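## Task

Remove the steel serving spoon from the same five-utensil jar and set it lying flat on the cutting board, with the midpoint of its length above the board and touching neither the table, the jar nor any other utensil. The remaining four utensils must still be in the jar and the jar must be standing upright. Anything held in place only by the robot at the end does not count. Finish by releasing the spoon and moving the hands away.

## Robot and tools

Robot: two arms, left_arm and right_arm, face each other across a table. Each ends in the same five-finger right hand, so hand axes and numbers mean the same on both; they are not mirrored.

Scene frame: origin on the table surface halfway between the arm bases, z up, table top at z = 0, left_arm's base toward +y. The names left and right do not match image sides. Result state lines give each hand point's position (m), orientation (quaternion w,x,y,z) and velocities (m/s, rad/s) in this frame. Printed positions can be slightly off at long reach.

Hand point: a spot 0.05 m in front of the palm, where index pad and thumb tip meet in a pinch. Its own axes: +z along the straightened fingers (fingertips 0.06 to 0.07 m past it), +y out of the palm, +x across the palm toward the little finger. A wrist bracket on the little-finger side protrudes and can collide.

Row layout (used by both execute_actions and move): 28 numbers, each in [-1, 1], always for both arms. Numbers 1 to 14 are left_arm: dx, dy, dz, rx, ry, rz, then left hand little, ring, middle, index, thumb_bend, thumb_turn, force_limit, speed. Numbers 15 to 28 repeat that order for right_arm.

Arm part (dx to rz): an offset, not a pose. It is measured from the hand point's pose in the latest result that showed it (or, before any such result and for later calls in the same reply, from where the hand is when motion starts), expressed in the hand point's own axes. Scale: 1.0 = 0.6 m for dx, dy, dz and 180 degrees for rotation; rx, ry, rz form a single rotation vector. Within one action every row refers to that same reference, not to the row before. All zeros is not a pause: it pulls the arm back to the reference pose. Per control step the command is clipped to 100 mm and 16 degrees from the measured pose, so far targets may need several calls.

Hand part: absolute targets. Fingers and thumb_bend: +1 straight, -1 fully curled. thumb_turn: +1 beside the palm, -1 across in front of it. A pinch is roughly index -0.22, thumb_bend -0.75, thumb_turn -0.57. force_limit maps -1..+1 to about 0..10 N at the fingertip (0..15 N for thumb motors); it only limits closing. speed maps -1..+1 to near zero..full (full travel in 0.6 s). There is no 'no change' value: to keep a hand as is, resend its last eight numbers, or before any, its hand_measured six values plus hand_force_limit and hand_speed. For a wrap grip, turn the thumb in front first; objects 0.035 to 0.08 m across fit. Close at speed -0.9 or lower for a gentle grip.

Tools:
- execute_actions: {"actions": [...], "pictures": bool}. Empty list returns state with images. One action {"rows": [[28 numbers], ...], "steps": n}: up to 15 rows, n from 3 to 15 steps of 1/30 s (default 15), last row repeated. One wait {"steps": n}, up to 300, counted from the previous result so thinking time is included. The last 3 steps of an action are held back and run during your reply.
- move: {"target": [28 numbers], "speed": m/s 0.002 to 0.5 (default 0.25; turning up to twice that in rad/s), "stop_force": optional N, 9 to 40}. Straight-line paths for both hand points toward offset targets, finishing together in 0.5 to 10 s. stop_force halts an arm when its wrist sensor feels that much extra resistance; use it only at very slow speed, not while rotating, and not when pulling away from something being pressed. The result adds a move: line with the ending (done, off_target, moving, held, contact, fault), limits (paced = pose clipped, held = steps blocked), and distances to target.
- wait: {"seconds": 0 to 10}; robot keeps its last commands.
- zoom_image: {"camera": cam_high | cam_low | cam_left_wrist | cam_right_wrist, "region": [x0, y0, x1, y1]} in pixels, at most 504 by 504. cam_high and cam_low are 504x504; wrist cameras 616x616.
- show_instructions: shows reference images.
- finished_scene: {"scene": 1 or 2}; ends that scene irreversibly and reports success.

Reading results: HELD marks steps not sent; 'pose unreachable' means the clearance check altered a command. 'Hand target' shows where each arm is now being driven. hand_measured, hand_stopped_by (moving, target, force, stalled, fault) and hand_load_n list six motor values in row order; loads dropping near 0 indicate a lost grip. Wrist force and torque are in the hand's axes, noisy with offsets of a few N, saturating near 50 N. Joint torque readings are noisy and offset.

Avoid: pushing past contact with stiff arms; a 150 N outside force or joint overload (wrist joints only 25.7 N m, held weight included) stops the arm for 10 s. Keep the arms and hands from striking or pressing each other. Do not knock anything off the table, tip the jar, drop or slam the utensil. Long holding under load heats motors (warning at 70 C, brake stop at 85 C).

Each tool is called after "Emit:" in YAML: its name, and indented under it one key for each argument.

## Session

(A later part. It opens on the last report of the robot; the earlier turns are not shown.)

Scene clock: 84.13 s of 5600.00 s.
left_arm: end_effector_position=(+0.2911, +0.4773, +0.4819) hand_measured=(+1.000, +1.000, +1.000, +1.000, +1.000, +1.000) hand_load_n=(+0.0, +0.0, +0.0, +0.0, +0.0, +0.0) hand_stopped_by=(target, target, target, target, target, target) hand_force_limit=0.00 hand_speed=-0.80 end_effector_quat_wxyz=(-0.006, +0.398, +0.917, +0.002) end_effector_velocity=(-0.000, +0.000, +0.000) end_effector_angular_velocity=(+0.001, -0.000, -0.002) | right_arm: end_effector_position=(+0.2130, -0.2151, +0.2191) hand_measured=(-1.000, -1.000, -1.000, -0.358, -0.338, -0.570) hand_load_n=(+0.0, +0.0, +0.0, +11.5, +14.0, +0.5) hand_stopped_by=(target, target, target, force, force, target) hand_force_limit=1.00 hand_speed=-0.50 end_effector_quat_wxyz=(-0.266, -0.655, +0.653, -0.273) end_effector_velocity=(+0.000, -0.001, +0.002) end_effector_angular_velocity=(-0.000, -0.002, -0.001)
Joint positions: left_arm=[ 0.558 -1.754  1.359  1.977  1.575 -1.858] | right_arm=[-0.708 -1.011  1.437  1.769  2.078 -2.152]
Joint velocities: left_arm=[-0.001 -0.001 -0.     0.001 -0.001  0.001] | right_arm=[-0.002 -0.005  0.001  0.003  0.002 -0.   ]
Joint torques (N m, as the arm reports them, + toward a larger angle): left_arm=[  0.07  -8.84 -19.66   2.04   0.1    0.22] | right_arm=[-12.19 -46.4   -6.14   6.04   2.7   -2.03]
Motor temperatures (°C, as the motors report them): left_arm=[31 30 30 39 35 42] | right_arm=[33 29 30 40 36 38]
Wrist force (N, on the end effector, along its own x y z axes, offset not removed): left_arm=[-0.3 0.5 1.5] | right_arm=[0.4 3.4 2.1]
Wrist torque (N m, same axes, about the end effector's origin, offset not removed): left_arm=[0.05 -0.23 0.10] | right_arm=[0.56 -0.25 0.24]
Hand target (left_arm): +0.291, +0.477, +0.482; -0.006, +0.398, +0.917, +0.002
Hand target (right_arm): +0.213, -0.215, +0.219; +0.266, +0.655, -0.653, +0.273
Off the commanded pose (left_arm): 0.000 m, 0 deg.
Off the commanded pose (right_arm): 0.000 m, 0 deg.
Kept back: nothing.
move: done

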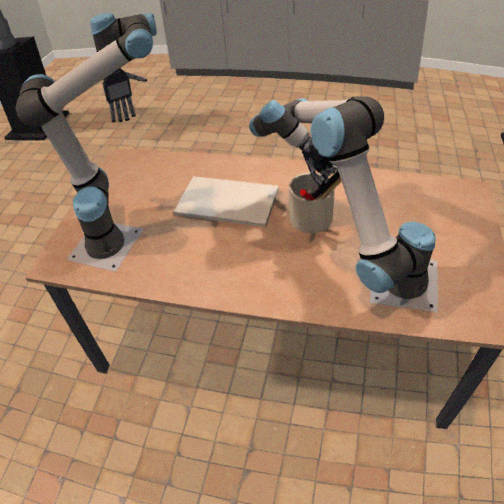

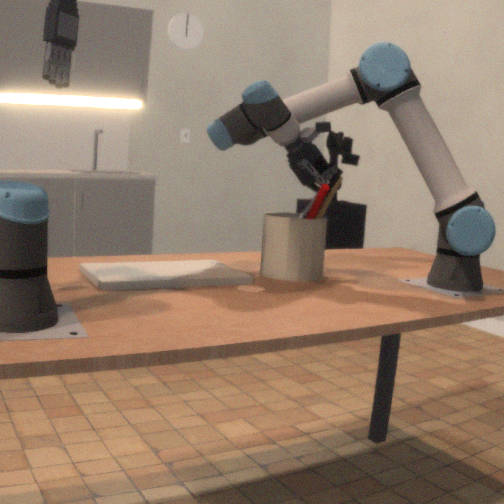

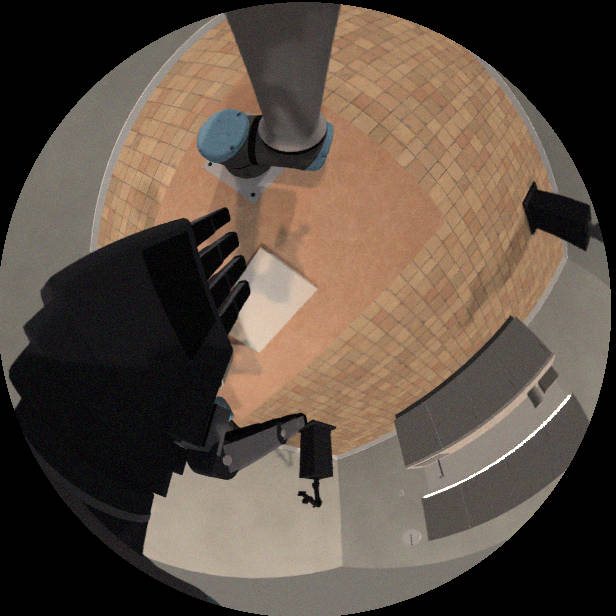

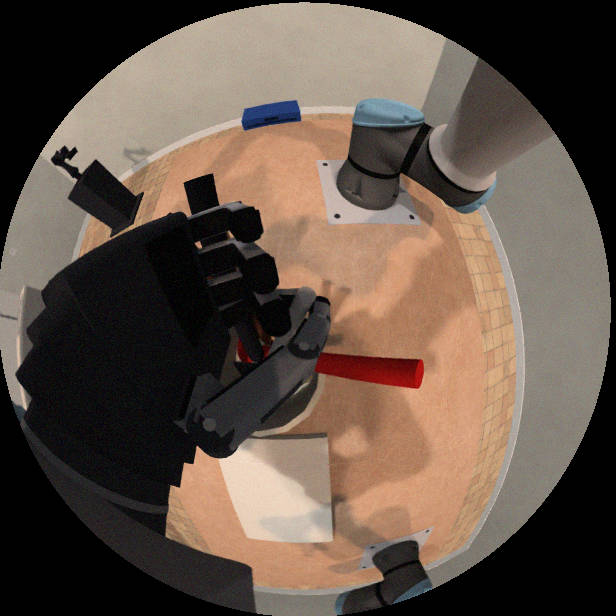

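Emit:
move:
  target: [0,0,0,0,0,0,1,1,1,1,1,1,0,-0.8, -0.03,0,-0.05,0.15,0,0, -1,-1,-1,0.7,-0.3,-0.57,0.5,0.2]
  speed: 0.04

Emit:
move:
  target: [0,0,0,0,0,0,1,1,1,1,1,1,0,-0.8, 0,0,0,0,0,0, -1,-1,-1,0.7,-0.75,-0.57,0.5,0.2]

Emit:
zoom_image:
  camera: "cam_right_wrist"
  region: [100,150,450,500]

Scene clock: 90.77 s of 5600.00 s.
left_arm: end_effector_position=(+0.2911, +0.4773, +0.4819) hand_measured=(+1.000, +1.000, +1.000, +1.000, +1.000, +1.000) hand_load_n=(+0.0, +0.0, +0.0, +0.0, +0.0, +0.0) hand_stopped_by=(target, target, target, target, target, target) hand_force_limit=0.00 hand_speed=-0.80 end_effector_quat_wxyz=(-0.006, +0.398, +0.917, +0.002) end_effector_velocity=(+0.000, -0.001, -0.000) end_effector_angular_velocity=(-0.000, +0.000, +0.000) | right_arm: end_effector_position=(+0.2128, -0.1812, +0.2278) hand_measured=(-1.000, -1.000, -1.000, +0.700, -0.300, -0.570) hand_load_n=(+0.0, +0.0, +0.0, +0.0, +0.0, +0.0) hand_stopped_by=(target, target, target, target, target, target) hand_force_limit=0.50 hand_speed=0.20 end_effector_quat_wxyz=(-0.106, -0.698, +0.572, -0.417) end_effector_velocity=(-0.000, +0.001, +0.000) end_effector_angular_velocity=(-0.001, -0.010, +0.012)
Joint positions: left_arm=[ 0.558 -1.754  1.359  1.977  1.575 -1.858] | right_arm=[-0.473 -1.04   1.426  1.656  2.357 -2.081]
Joint velocities: left_arm=[-0.     0.001  0.    -0.001  0.    -0.   ] | right_arm=[ 0.008 -0.001  0.002 -0.005  0.01   0.   ]
Joint torques (N m, as the arm reports them, + toward a larger angle): left_arm=[ -0.51  -9.16 -19.5    2.13   0.04   0.23] | right_arm=[ 11.47 -45.72  -6.66   0.56   2.81   2.3 ]
Motor temperatures (°C, as the motors report them): left_arm=[31 30 30 39 35 42] | right_arm=[33 29 30 40 36 38]
Wrist force (N, on the end effector, along its own x y z axes, offset not removed): left_arm=[-0.8 -2.1 0.6] | right_arm=[0.7 2.1 3.7]
Wrist torque (N m, same axes, about the end effector's origin, offset not removed): left_arm=[-0.30 -0.14 -0.02] | right_arm=[0.32 -0.23 0.01]
Hand target (left_arm): +0.291, +0.477, +0.482; -0.006, +0.398, +0.917, +0.002
Hand target (right_arm): +0.213, -0.181, +0.228; +0.105, +0.698, -0.571, +0.418
Off the commanded pose (left_arm): 0.000 m, 0 deg.
Off the commanded pose (right_arm): 0.000 m, 0 deg.
Kept back: nothing.
move: done

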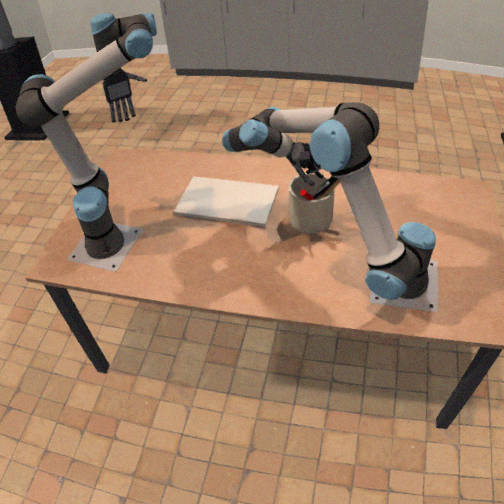

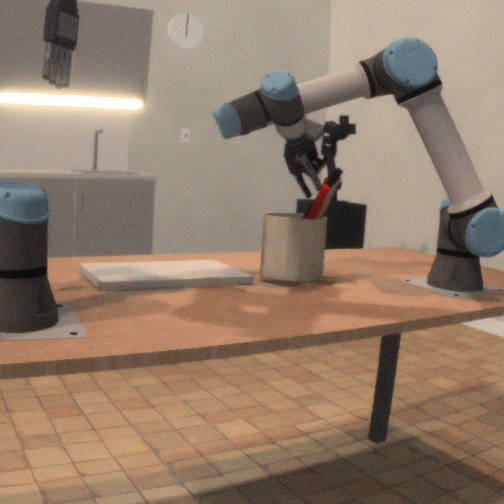

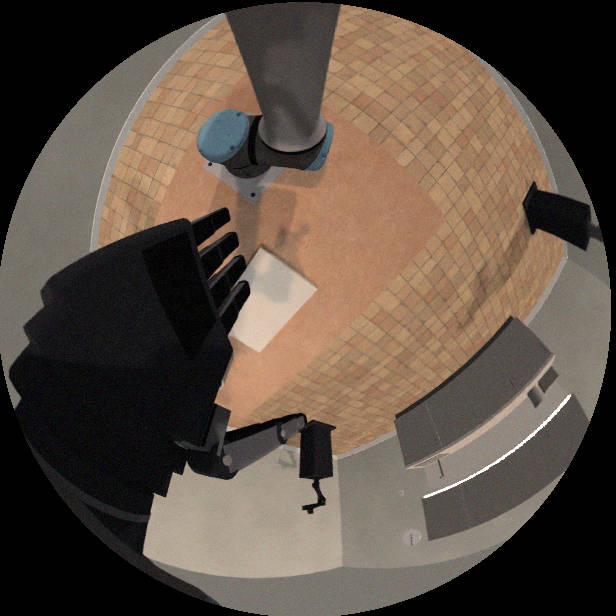

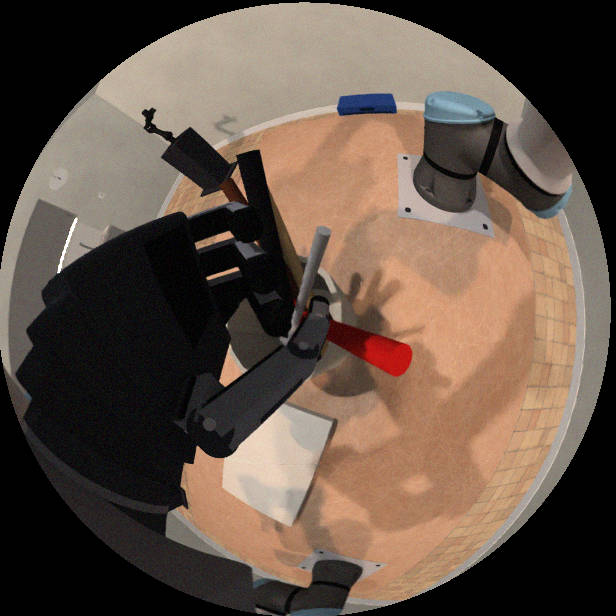

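Scene clock: 91.40 s of 5600.00 s.
left_arm: end_effector_position=(+0.2911, +0.4773, +0.4819) hand_measured=(+1.000, +1.000, +1.000, +1.000, +1.000, +1.000) hand_load_n=(+0.0, +0.0, +0.0, +0.0, +0.0, +0.0) hand_stopped_by=(target, target, target, target, target, target) hand_force_limit=0.00 hand_speed=-0.80 end_effector_quat_wxyz=(-0.006, +0.398, +0.917, +0.002) end_effector_velocity=(+0.000, -0.001, -0.000) end_effector_angular_velocity=(+0.001, -0.000, -0.002) | right_arm: end_effector_position=(+0.2128, -0.1812, +0.2278) hand_measured=(-1.000, -1.000, -1.000, +0.700, -0.750, -0.570) hand_load_n=(+0.0, +0.0, +0.0, +0.0, +0.0, +0.0) hand_stopped_by=(target, target, target, target, target, target) hand_force_limit=0.50 hand_speed=0.20 end_effector_quat_wxyz=(-0.106, -0.698, +0.572, -0.417) end_effector_velocity=(-0.000, +0.000, -0.000) end_effector_angular_velocity=(-0.000, +0.000, -0.001)
Joint positions: left_arm=[ 0.558 -1.754  1.359  1.977  1.575 -1.858] | right_arm=[-0.473 -1.04   1.426  1.656  2.357 -2.081]
Joint velocities: left_arm=[-0.001  0.002  0.    -0.001 -0.001  0.001] | right_arm=[ 0.     0.    -0.     0.001 -0.     0.001]
Joint torques (N m, as the arm reports them, + toward a larger angle): left_arm=[ -0.06  -8.49 -19.87   2.02  -0.04   0.29] | right_arm=[-12.04 -40.36 -17.15   5.63  -0.68  -0.03]
Motor temperatures (°C, as the motors report them): left_arm=[31 30 30 39 35 42] | right_arm=[33 29 30 40 36 38]
Wrist force (N, on the end effector, along its own x y z axes, offset not removed): left_arm=[-0.2 -0.8 0.6] | right_arm=[1.6 1.0 2.4]
Wrist torque (N m, same axes, about the end effector's origin, offset not removed): left_arm=[-0.08 -0.25 0.09] | right_arm=[0.26 -0.48 0.22]
Hand target (left_arm): +0.291, +0.477, +0.482; -0.006, +0.398, +0.917, +0.002
Hand target (right_arm): +0.213, -0.181, +0.228; +0.106, +0.698, -0.572, +0.417
Off the commanded pose (left_arm): 0.000 m, 0 deg.
Off the commanded pose (right_arm): 0.000 m, 0 deg.
Kept back: nothing.
move: done

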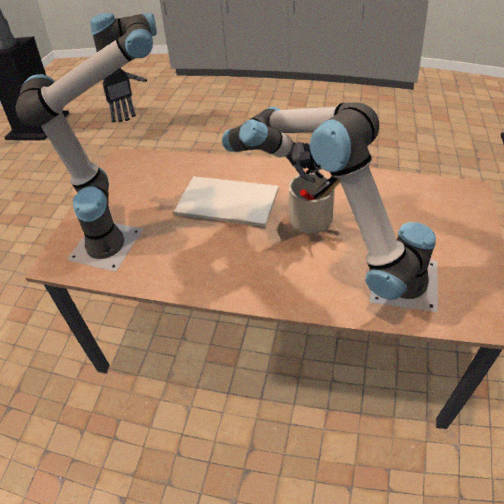

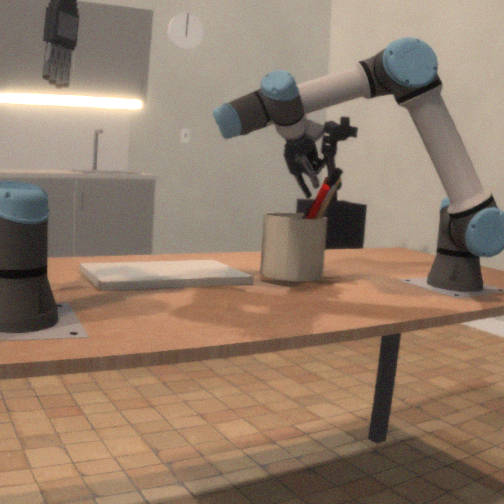

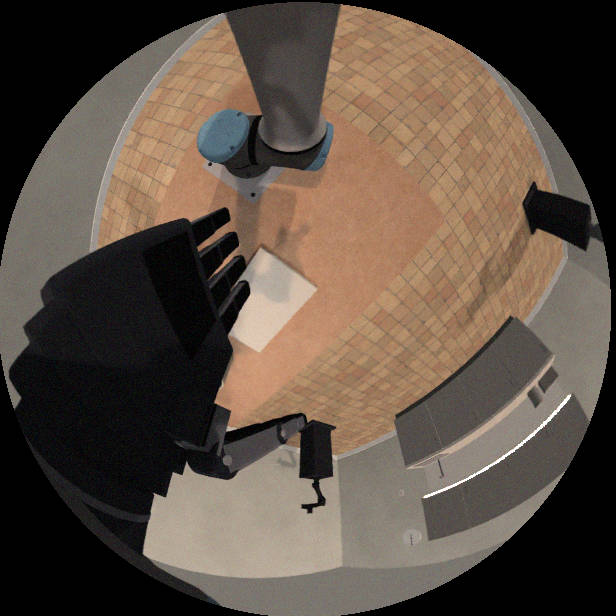

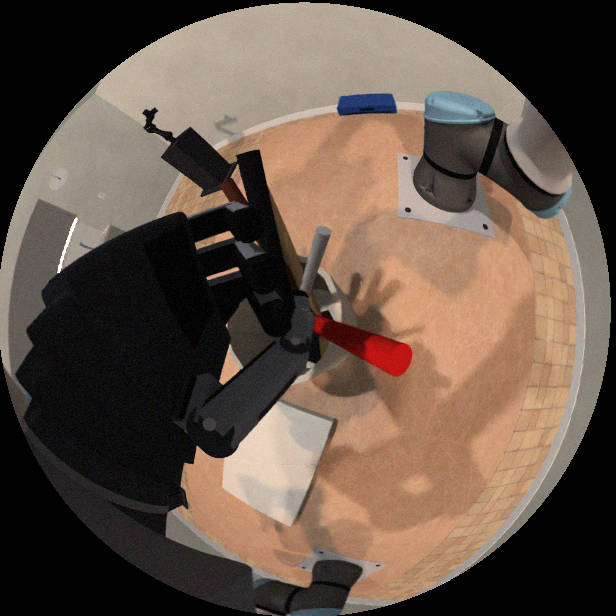

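Region (100, 150, 450, 500) of cam_right_wrist's 616x616 image, scaled by 1.440, with more detail than that image has.

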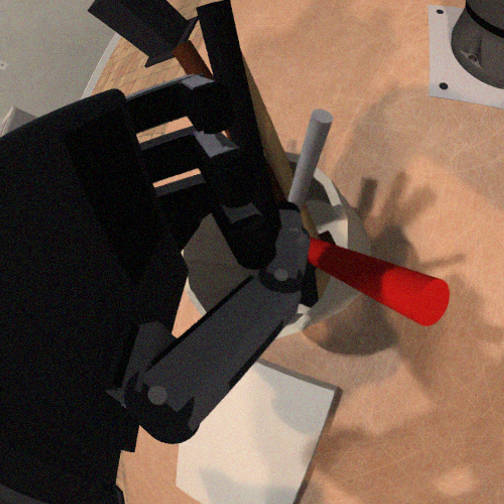

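Emit:
move:
  target: [0,0,0,0,0,0,1,1,1,1,1,1,0,-0.8, 0.02,0,0.045,0,0,0, -1,-1,-1,0.7,-0.75,-0.57,0.5,0.2]
  speed: 0.015
  stop_force: 9

Emit:
zoom_image:
  camera: "cam_right_wrist"
  region: [100,150,450,500]

Scene clock: 93.90 s of 5600.00 s.
left_arm: end_effector_position=(+0.2911, +0.4773, +0.4819) hand_measured=(+1.000, +1.000, +1.000, +1.000, +1.000, +1.000) hand_load_n=(+0.0, +0.0, +0.0, +0.0, +0.0, +0.0) hand_stopped_by=(target, target, target, target, target, target) hand_force_limit=0.00 hand_speed=-0.80 end_effector_quat_wxyz=(-0.006, +0.398, +0.917, +0.002) end_effector_velocity=(-0.000, +0.001, +0.001) end_effector_angular_velocity=(-0.001, -0.001, -0.000) | right_arm: end_effector_position=(+0.2250, -0.2063, +0.2193) hand_measured=(-1.000, -1.000, -1.000, +0.700, -0.750, -0.570) hand_load_n=(+0.0, +0.0, +0.0, +0.5, +0.0, +0.0) hand_stopped_by=(target, target, target, target, target, target) hand_force_limit=0.50 hand_speed=0.20 end_effector_quat_wxyz=(-0.106, -0.698, +0.572, -0.417) end_effector_velocity=(+0.002, -0.002, -0.001) end_effector_angular_velocity=(-0.000, +0.000, -0.000)
Joint positions: left_arm=[ 0.558 -1.754  1.359  1.977  1.575 -1.858] | right_arm=[-0.522 -1.08   1.501  1.576  2.379 -2.143]
Joint velocities: left_arm=[ 0.    -0.003 -0.     0.002 -0.001  0.001] | right_arm=[-0.006 -0.003  0.006 -0.008  0.002 -0.007]
Joint torques (N m, as the arm reports them, + toward a larger angle): left_arm=[ -1.    -8.72 -20.11   2.02   0.11   0.22] | right_arm=[-12.56 -46.22  -5.81   0.51   3.16  -2.03]
Motor temperatures (°C, as the motors report them): left_arm=[31 30 30 39 35 42] | right_arm=[33 29 30 40 36 38]
Wrist force (N, on the end effector, along its own x y z axes, offset not removed): left_arm=[0.1 -1.2 1.3] | right_arm=[0.6 0.5 1.5]
Wrist torque (N m, same axes, about the end effector's origin, offset not removed): left_arm=[-0.23 -0.32 0.02] | right_arm=[0.30 -0.33 0.10]
Hand target (left_arm): +0.291, +0.477, +0.482; -0.006, +0.398, +0.917, +0.002
Hand target (right_arm): +0.225, -0.207, +0.219; +0.106, +0.698, -0.572, +0.417
Off the commanded pose (left_arm): 0.000 m, 0 deg.
Off the commanded pose (right_arm): 0.000 m, 0 deg.
Kept back: nothing.
move: done

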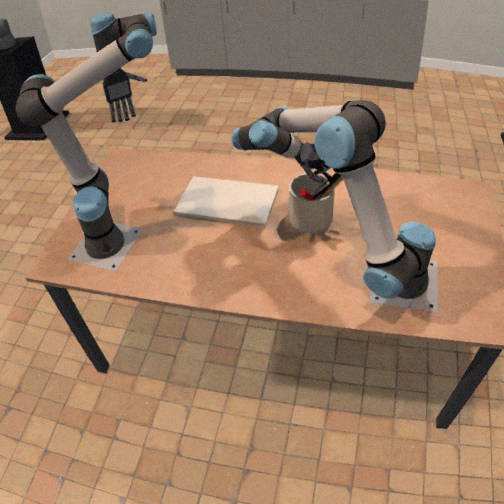

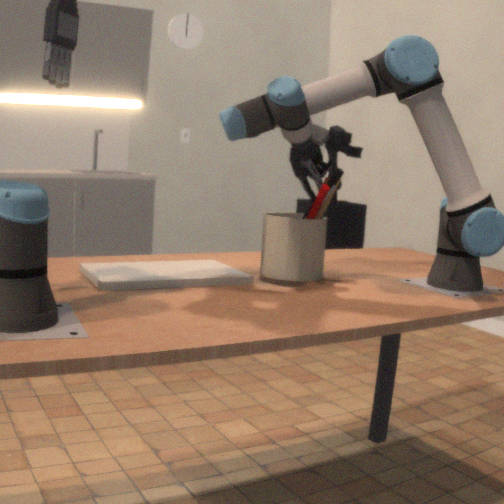

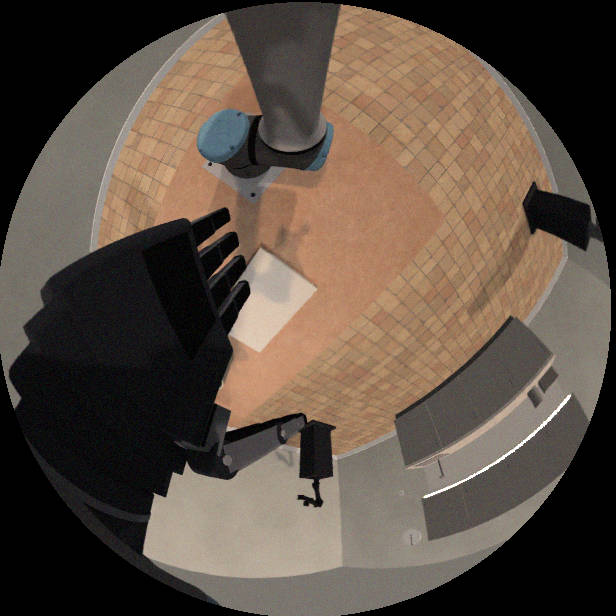

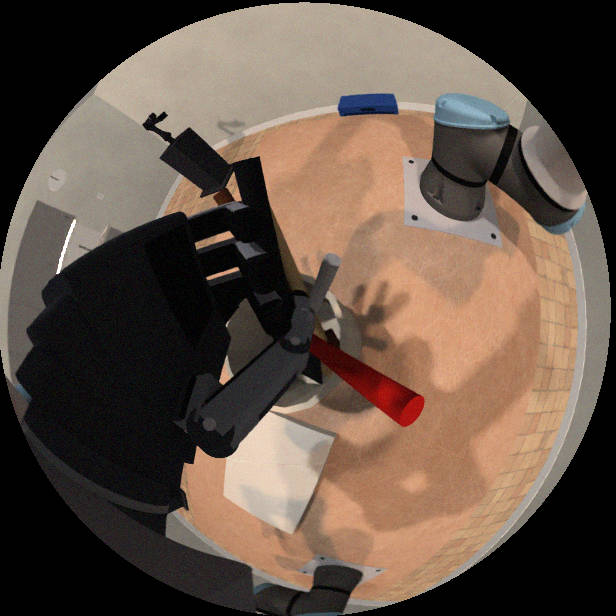

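Region (100, 150, 450, 500) of cam_right_wrist's 616x616 image, scaled by 1.440, with more detail than that image has.

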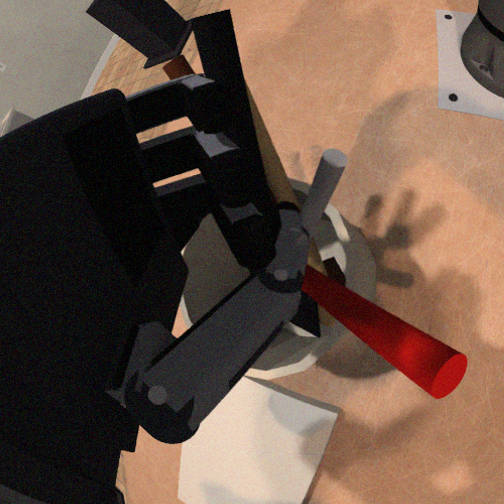

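Emit:
move:
  target: [0,0,0,0,0,0,1,1,1,1,1,1,0,-0.8, -0.03,0.03,0.06,0,0,0, -1,-1,-1,0.7,-0.75,-0.57,0.5,0.2]
  speed: 0.015
  stop_force: 9

Emit:
zoom_image:
  camera: "cam_right_wrist"
  region: [100,150,450,500]

Scene clock: 95.67 s of 5600.00 s.
left_arm: end_effector_position=(+0.2911, +0.4773, +0.4819) hand_measured=(+1.000, +1.000, +1.000, +1.000, +1.000, +1.000) hand_load_n=(+0.0, +0.0, +0.0, +0.0, +0.0, +0.0) hand_stopped_by=(target, target, target, target, target, target) hand_force_limit=0.00 hand_speed=-0.80 end_effector_quat_wxyz=(-0.006, +0.398, +0.917, +0.002) end_effector_velocity=(-0.000, +0.001, +0.000) end_effector_angular_velocity=(-0.004, -0.001, +0.001) | right_arm: end_effector_position=(+0.2255, -0.2126, +0.2033) hand_measured=(-1.000, -1.000, -1.000, +0.700, -0.754, -0.570) hand_load_n=(+0.0, +0.0, +0.0, +0.0, -6.5, -1.5) hand_stopped_by=(target, target, target, target, target, target) hand_force_limit=0.50 hand_speed=0.20 end_effector_quat_wxyz=(-0.106, -0.698, +0.572, -0.417) end_effector_velocity=(+0.001, +0.001, +0.005) end_effector_angular_velocity=(-0.002, +0.001, -0.004)
Joint positions: left_arm=[ 0.558 -1.754  1.359  1.977  1.575 -1.858] | right_arm=[-0.53  -1.076  1.539  1.528  2.382 -2.154]
Joint velocities: left_arm=[ 0.001 -0.002 -0.    -0.001  0.    -0.   ] | right_arm=[-0.001  0.    -0.013  0.018 -0.001  0.004]
Joint torques (N m, as the arm reports them, + toward a larger angle): left_arm=[ -0.31  -9.35 -19.5    2.15   0.07   0.36] | right_arm=[ 14.35 -41.05 -25.58   5.79  -1.68   2.27]
Motor temperatures (°C, as the motors report them): left_arm=[31 30 30 39 35 42] | right_arm=[33 29 30 40 36 38]
Wrist force (N, on the end effector, along its own x y z axes, offset not removed): left_arm=[0.2 -1.8 0.9] | right_arm=[1.8 -5.6 -0.8]
Wrist torque (N m, same axes, about the end effector's origin, offset not removed): left_arm=[-0.33 -0.30 0.13] | right_arm=[0.21 -0.41 -0.03]
Hand target (left_arm): +0.291, +0.477, +0.482; -0.006, +0.398, +0.917, +0.002
Hand target (right_arm): +0.225, -0.212, +0.204; +0.106, +0.698, -0.572, +0.417
Off the commanded pose (left_arm): 0.000 m, 0 deg.
Off the commanded pose (right_arm): 0.027 m, 0 deg.
Kept back: nothing.
move: contact (right_arm)

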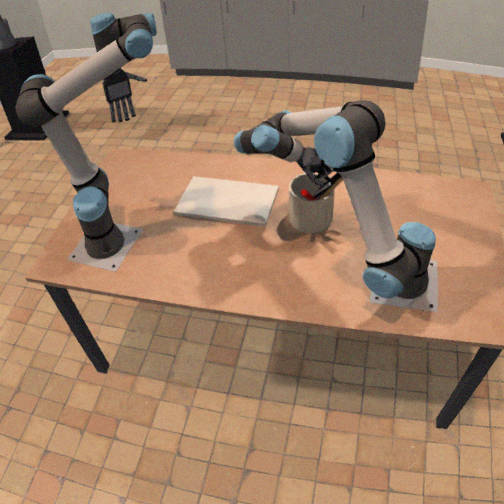

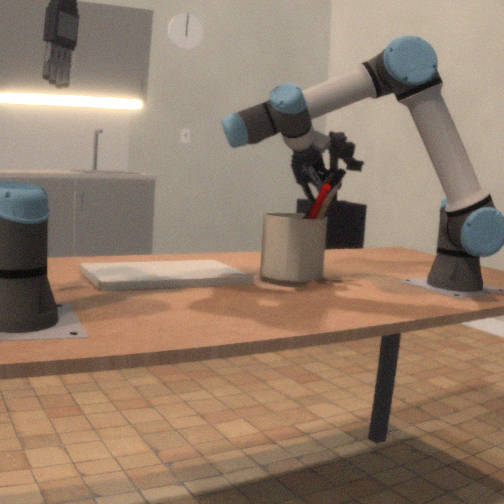

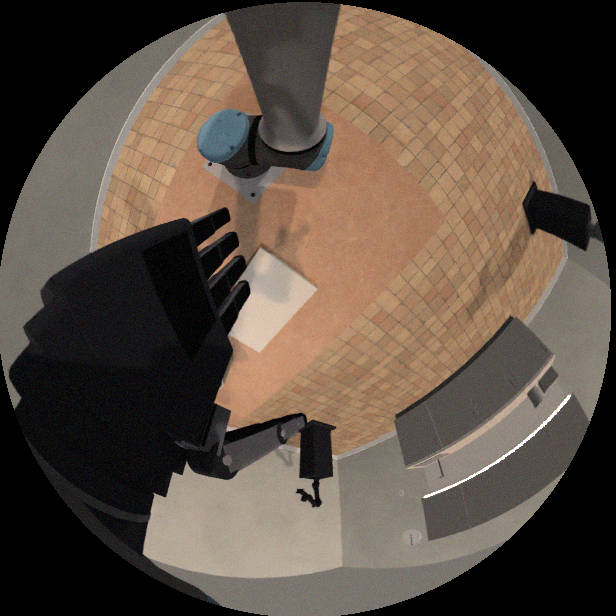

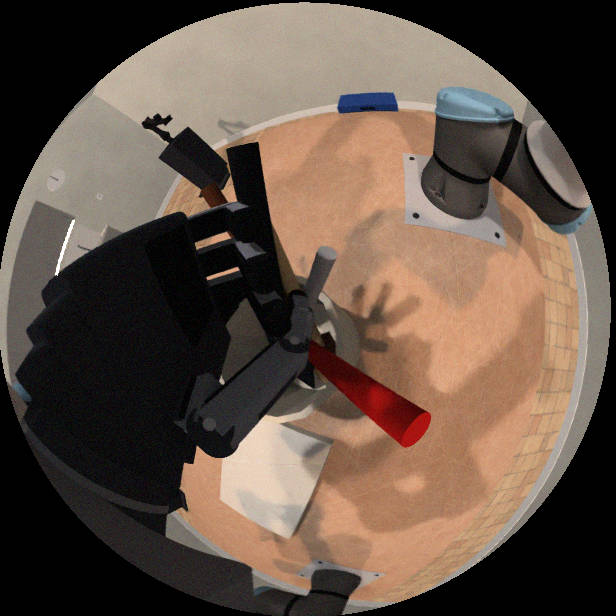

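Region (100, 150, 450, 500) of cam_right_wrist's 616x616 image, scaled by 1.440, with more detail than that image has.

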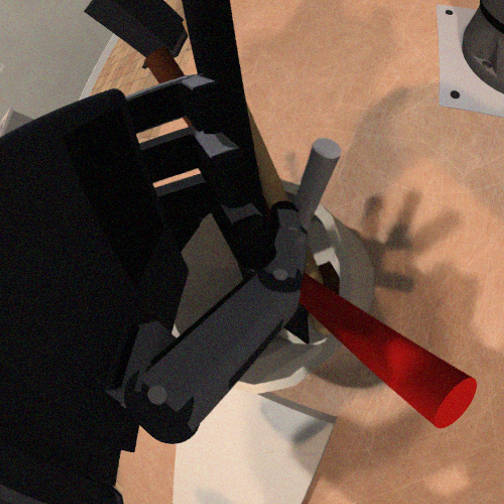

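Emit:
move:
  target: [0,0,0,0,0,0,1,1,1,1,1,1,0,-0.8, 0,0.03,-0.02,0,0,0, -1,-1,-1,0.7,-0.75,-0.57,0.5,0.2]
  speed: 0.02

Emit:
move:
  target: [0,0,0,0,0,0,1,1,1,1,1,1,0,-0.8, 0,0,0.06,0,0,0, -1,-1,-1,0.7,-0.75,-0.57,0.5,0.2]
  speed: 0.01
  stop_force: 9

Emit:
zoom_image:
  camera: "cam_right_wrist"
  region: [100,150,450,500]

Scene clock: 97.30 s of 5600.00 s.
left_arm: end_effector_position=(+0.2911, +0.4773, +0.4819) hand_measured=(+1.000, +1.000, +1.000, +1.000, +1.000, +1.000) hand_load_n=(+0.0, +0.0, +0.0, +0.0, +0.0, +0.0) hand_stopped_by=(target, target, target, target, target, target) hand_force_limit=0.00 hand_speed=-0.80 end_effector_quat_wxyz=(-0.006, +0.398, +0.917, +0.002) end_effector_velocity=(+0.000, -0.001, -0.001) end_effector_angular_velocity=(+0.000, +0.001, -0.000) | right_arm: end_effector_position=(+0.2043, -0.2110, +0.2050) hand_measured=(-1.000, -1.000, -1.000, +0.700, -0.750, -0.570) hand_load_n=(+0.0, +0.0, +0.0, +1.5, +0.0, +0.0) hand_stopped_by=(target, target, target, target, target, target) hand_force_limit=0.50 hand_speed=0.20 end_effector_quat_wxyz=(-0.106, -0.698, +0.572, -0.417) end_effector_velocity=(-0.003, +0.000, +0.000) end_effector_angular_velocity=(-0.001, -0.000, +0.001)
Joint positions: left_arm=[ 0.558 -1.754  1.359  1.977  1.575 -1.858] | right_arm=[-0.488 -1.086  1.56   1.555  2.364 -2.1  ]
Joint velocities: left_arm=[ 0.001  0.002  0.    -0.001  0.001  0.001] | right_arm=[ 0.006 -0.001  0.003  0.004 -0.001  0.006]
Joint torques (N m, as the arm reports them, + toward a larger angle): left_arm=[ -0.27  -8.71 -20.1    2.03   0.04   0.14] | right_arm=[ 15.07 -43.98  -5.9    5.74  -1.17   2.33]
Motor temperatures (°C, as the motors report them): left_arm=[31 30 30 39 35 42] | right_arm=[33 29 30 40 36 38]
Wrist force (N, on the end effector, along its own x y z axes, offset not removed): left_arm=[0.0 -1.6 0.9] | right_arm=[1.4 -0.1 2.8]
Wrist torque (N m, same axes, about the end effector's origin, offset not removed): left_arm=[-0.26 -0.32 0.11] | right_arm=[0.34 -0.56 -0.04]
Hand target (left_arm): +0.291, +0.477, +0.482; -0.006, +0.398, +0.917, +0.002
Hand target (right_arm): +0.204, -0.211, +0.205; +0.106, +0.698, -0.572, +0.417
Off the commanded pose (left_arm): 0.000 m, 0 deg.
Off the commanded pose (right_arm): 0.000 m, 0 deg.
Kept back: nothing.
move: done

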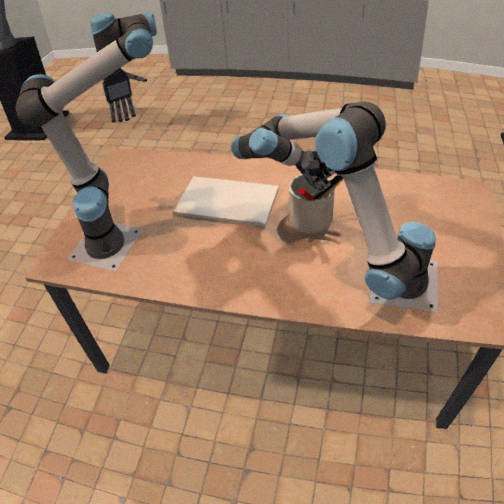

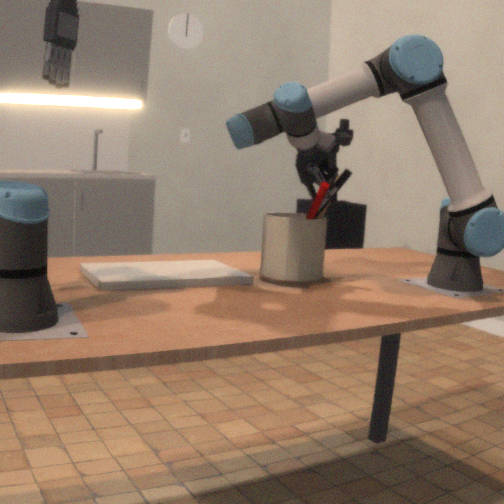

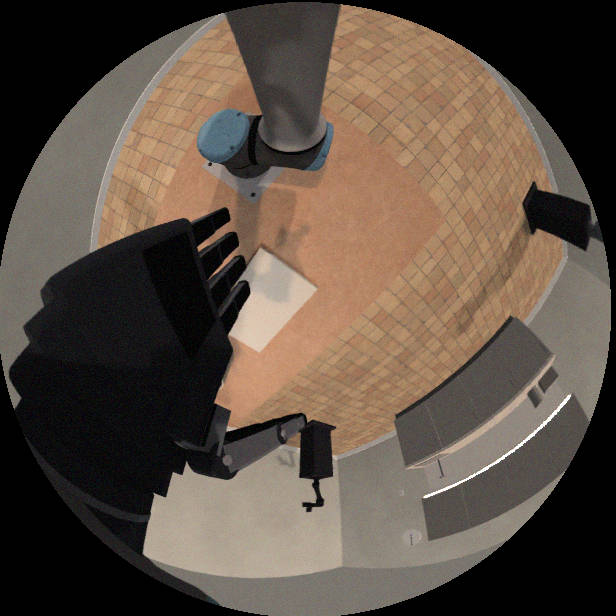

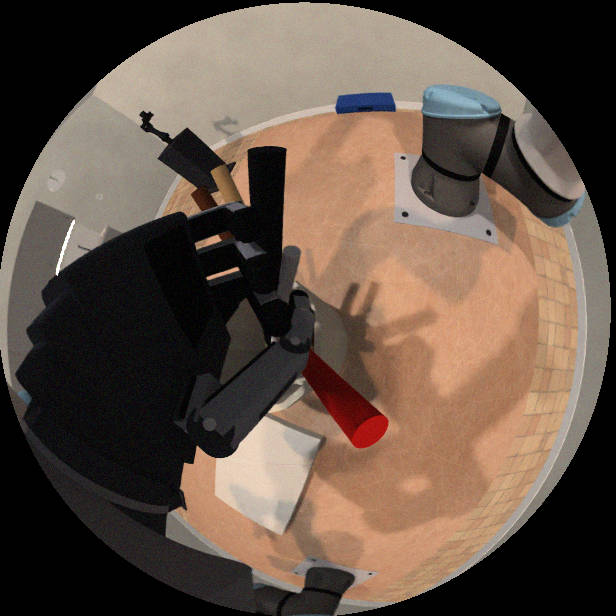

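Scene clock: 98.17 s of 5600.00 s.
left_arm: end_effector_position=(+0.2911, +0.4773, +0.4819) hand_measured=(+1.000, +1.000, +1.000, +1.000, +1.000, +1.000) hand_load_n=(+0.0, +0.0, +0.0, +0.0, +0.0, +0.0) hand_stopped_by=(target, target, target, target, target, target) hand_force_limit=0.00 hand_speed=-0.80 end_effector_quat_wxyz=(-0.006, +0.398, +0.917, +0.002) end_effector_velocity=(-0.000, +0.001, +0.000) end_effector_angular_velocity=(+0.001, +0.000, -0.000) | right_arm: end_effector_position=(+0.2066, -0.2140, +0.2021) hand_measured=(-1.000, -1.000, -1.000, +0.700, -0.750, -0.570) hand_load_n=(+0.0, +0.0, +0.0, +2.5, +0.0, +0.0) hand_stopped_by=(target, target, target, target, target, target) hand_force_limit=0.50 hand_speed=0.20 end_effector_quat_wxyz=(-0.106, -0.698, +0.572, -0.417) end_effector_velocity=(-0.003, +0.003, +0.003) end_effector_angular_velocity=(+0.001, +0.001, -0.002)
Joint positions: left_arm=[ 0.558 -1.754  1.359  1.977  1.575 -1.858] | right_arm=[-0.496 -1.089  1.57   1.54   2.368 -2.11 ]
Joint velocities: left_arm=[-0.001 -0.001  0.     0.002 -0.001 -0.   ] | right_arm=[ 0.007  0.001 -0.009  0.015 -0.005  0.01 ]
Joint torques (N m, as the arm reports them, + toward a larger angle): left_arm=[ -0.29  -8.53 -19.71   1.99   0.17   0.2 ] | right_arm=[ 11.12 -21.53 -24.4    5.74  -1.52   2.04]
Motor temperatures (°C, as the motors report them): left_arm=[31 30 30 39 35 42] | right_arm=[33 29 30 40 36 38]
Wrist force (N, on the end effector, along its own x y z axes, offset not removed): left_arm=[-1.7 -1.5 1.0] | right_arm=[1.2 -3.3 -4.8]
Wrist torque (N m, same axes, about the end effector's origin, offset not removed): left_arm=[-0.21 0.00 -0.04] | right_arm=[0.74 -0.08 0.04]
Hand target (left_arm): +0.291, +0.477, +0.482; -0.006, +0.398, +0.917, +0.002
Hand target (right_arm): +0.206, -0.214, +0.202; +0.106, +0.698, -0.572, +0.417
Off the commanded pose (left_arm): 0.000 m, 0 deg.
Off the commanded pose (right_arm): 0.031 m, 0 deg.
Kept back: nothing.
move: contact (right_arm)

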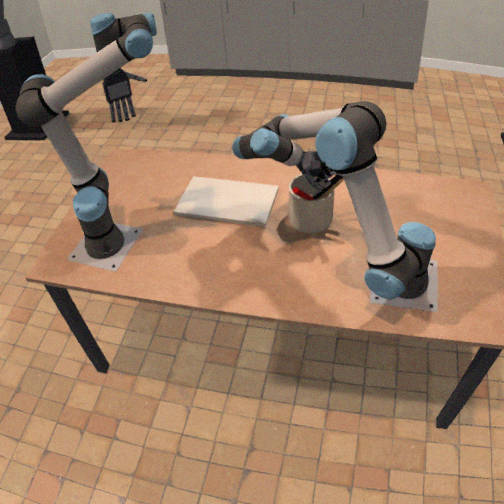

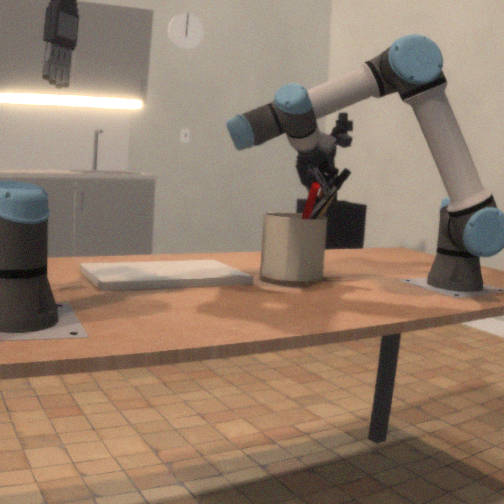

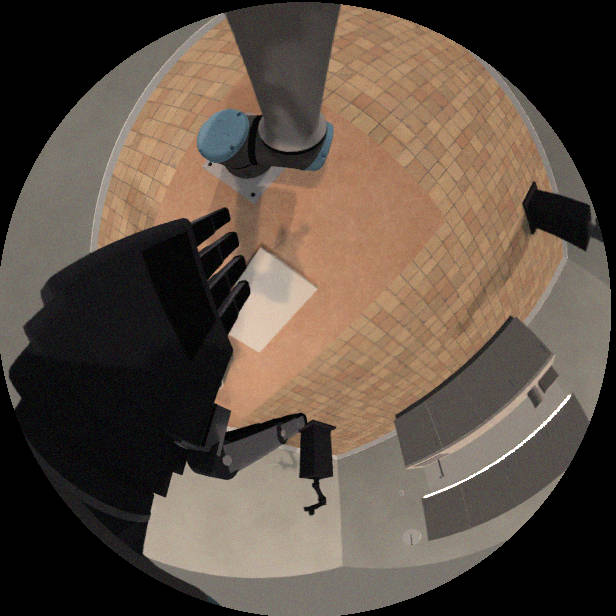

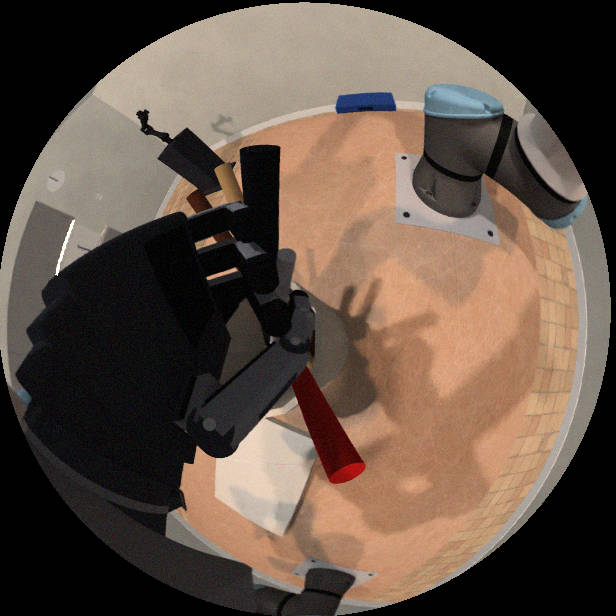

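Region (100, 150, 450, 500) of cam_right_wrist's 616x616 image, scaled by 1.440, with more detail than that image has.

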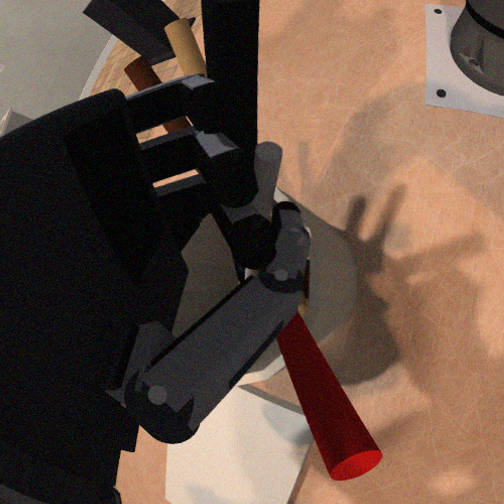

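Emit:
move:
  target: [0,0,0,0,0,0,1,1,1,1,1,1,0,-0.8, 0.03,0,-0.12,0,0,0, -1,-1,-1,0.7,-0.75,-0.57,0.5,0.2]
  speed: 0.03

Emit:
zoom_image:
  camera: "cam_right_wrist"
  region: [100,100,500,500]

Emit:
zoom_image:
  camera: "cam_high"
  region: [250,130,380,250]

Scene clock: 101.27 s of 5600.00 s.
left_arm: end_effector_position=(+0.2911, +0.4773, +0.4819) hand_measured=(+1.000, +1.000, +1.000, +1.000, +1.000, +1.000) hand_load_n=(+0.0, +0.0, +0.0, +0.0, +0.0, +0.0) hand_stopped_by=(target, target, target, target, target, target) hand_force_limit=0.00 hand_speed=-0.80 end_effector_quat_wxyz=(-0.006, +0.398, +0.917, +0.002) end_effector_velocity=(+0.000, +0.000, +0.000) end_effector_angular_velocity=(-0.002, -0.002, +0.002) | right_arm: end_effector_position=(+0.1737, -0.1818, +0.2598) hand_measured=(-1.000, -1.000, -1.000, +0.700, -0.750, -0.570) hand_load_n=(+0.0, +0.0, +0.0, +0.0, +0.0, +0.0) hand_stopped_by=(target, target, target, target, target, target) hand_force_limit=0.50 hand_speed=0.20 end_effector_quat_wxyz=(-0.106, -0.698, +0.572, -0.417) end_effector_velocity=(-0.001, +0.001, +0.002) end_effector_angular_velocity=(-0.000, -0.001, -0.000)
Joint positions: left_arm=[ 0.558 -1.754  1.359  1.977  1.575 -1.858] | right_arm=[-0.402 -1.089  1.43   1.762  2.323 -1.993]
Joint velocities: left_arm=[-0.    -0.001  0.    -0.002 -0.001 -0.002] | right_arm=[ 0.002  0.001 -0.006  0.008 -0.001  0.003]
Joint torques (N m, as the arm reports them, + toward a larger angle): left_arm=[ -0.35  -8.76 -19.97   2.09  -0.02   0.2 ] | right_arm=[ 12.73 -24.6  -28.04   5.59  -0.62   2.45]
Motor temperatures (°C, as the motors report them): left_arm=[31 30 30 39 35 42] | right_arm=[33 29 30 40 36 38]
Wrist force (N, on the end effector, along its own x y z axes, offset not removed): left_arm=[-0.2 -1.9 1.9] | right_arm=[1.6 2.0 1.9]
Wrist torque (N m, same axes, about the end effector's origin, offset not removed): left_arm=[-0.32 -0.29 0.02] | right_arm=[0.39 -0.42 0.09]
Hand target (left_arm): +0.291, +0.477, +0.482; -0.006, +0.398, +0.917, +0.002
Hand target (right_arm): +0.174, -0.182, +0.260; +0.106, +0.698, -0.572, +0.417
Off the commanded pose (left_arm): 0.000 m, 0 deg.
Off the commanded pose (right_arm): 0.000 m, 0 deg.
Kept back: nothing.
move: done

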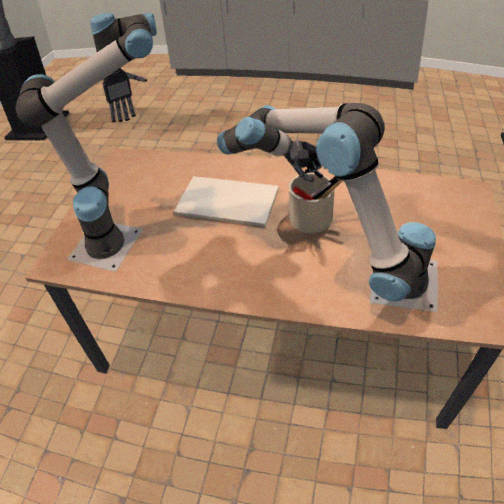

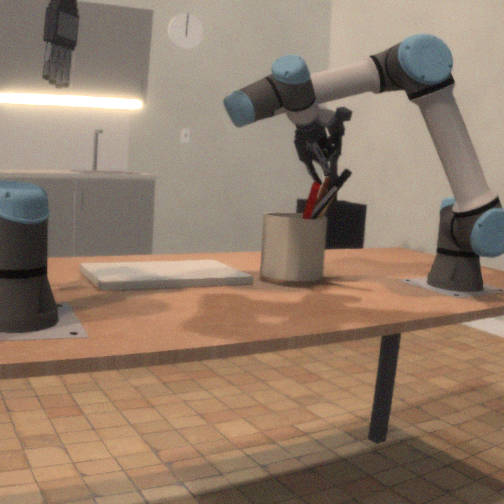

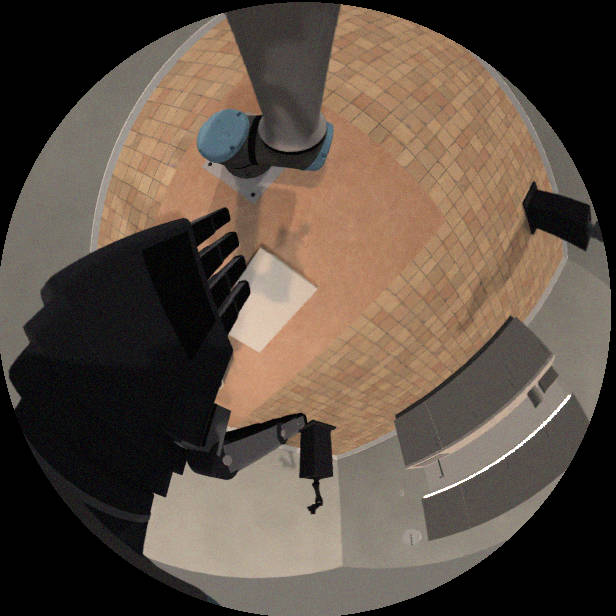

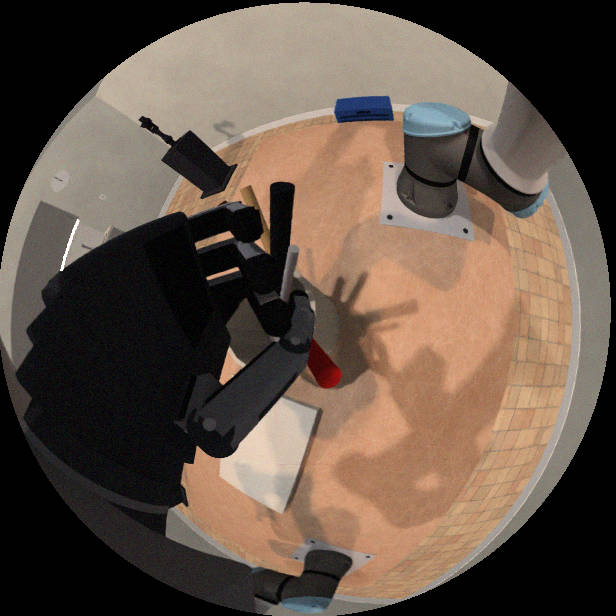

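Region (100, 100, 500, 500) of cam_right_wrist's 616x616 image, scaled by 1.260, with more detail than that image has.

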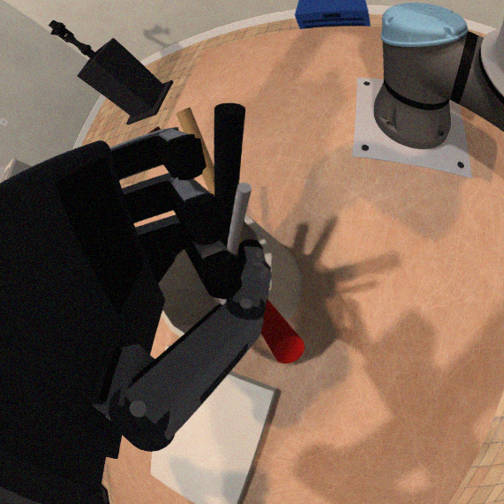

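Region (250, 130, 380, 250) of cam_high's 504x504 image, scaled by 3.877, with more detail than that image has; it fills the top 465 rows of this view, and the rest is white.

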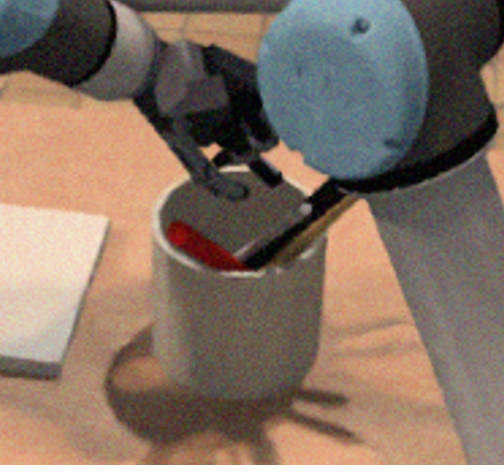

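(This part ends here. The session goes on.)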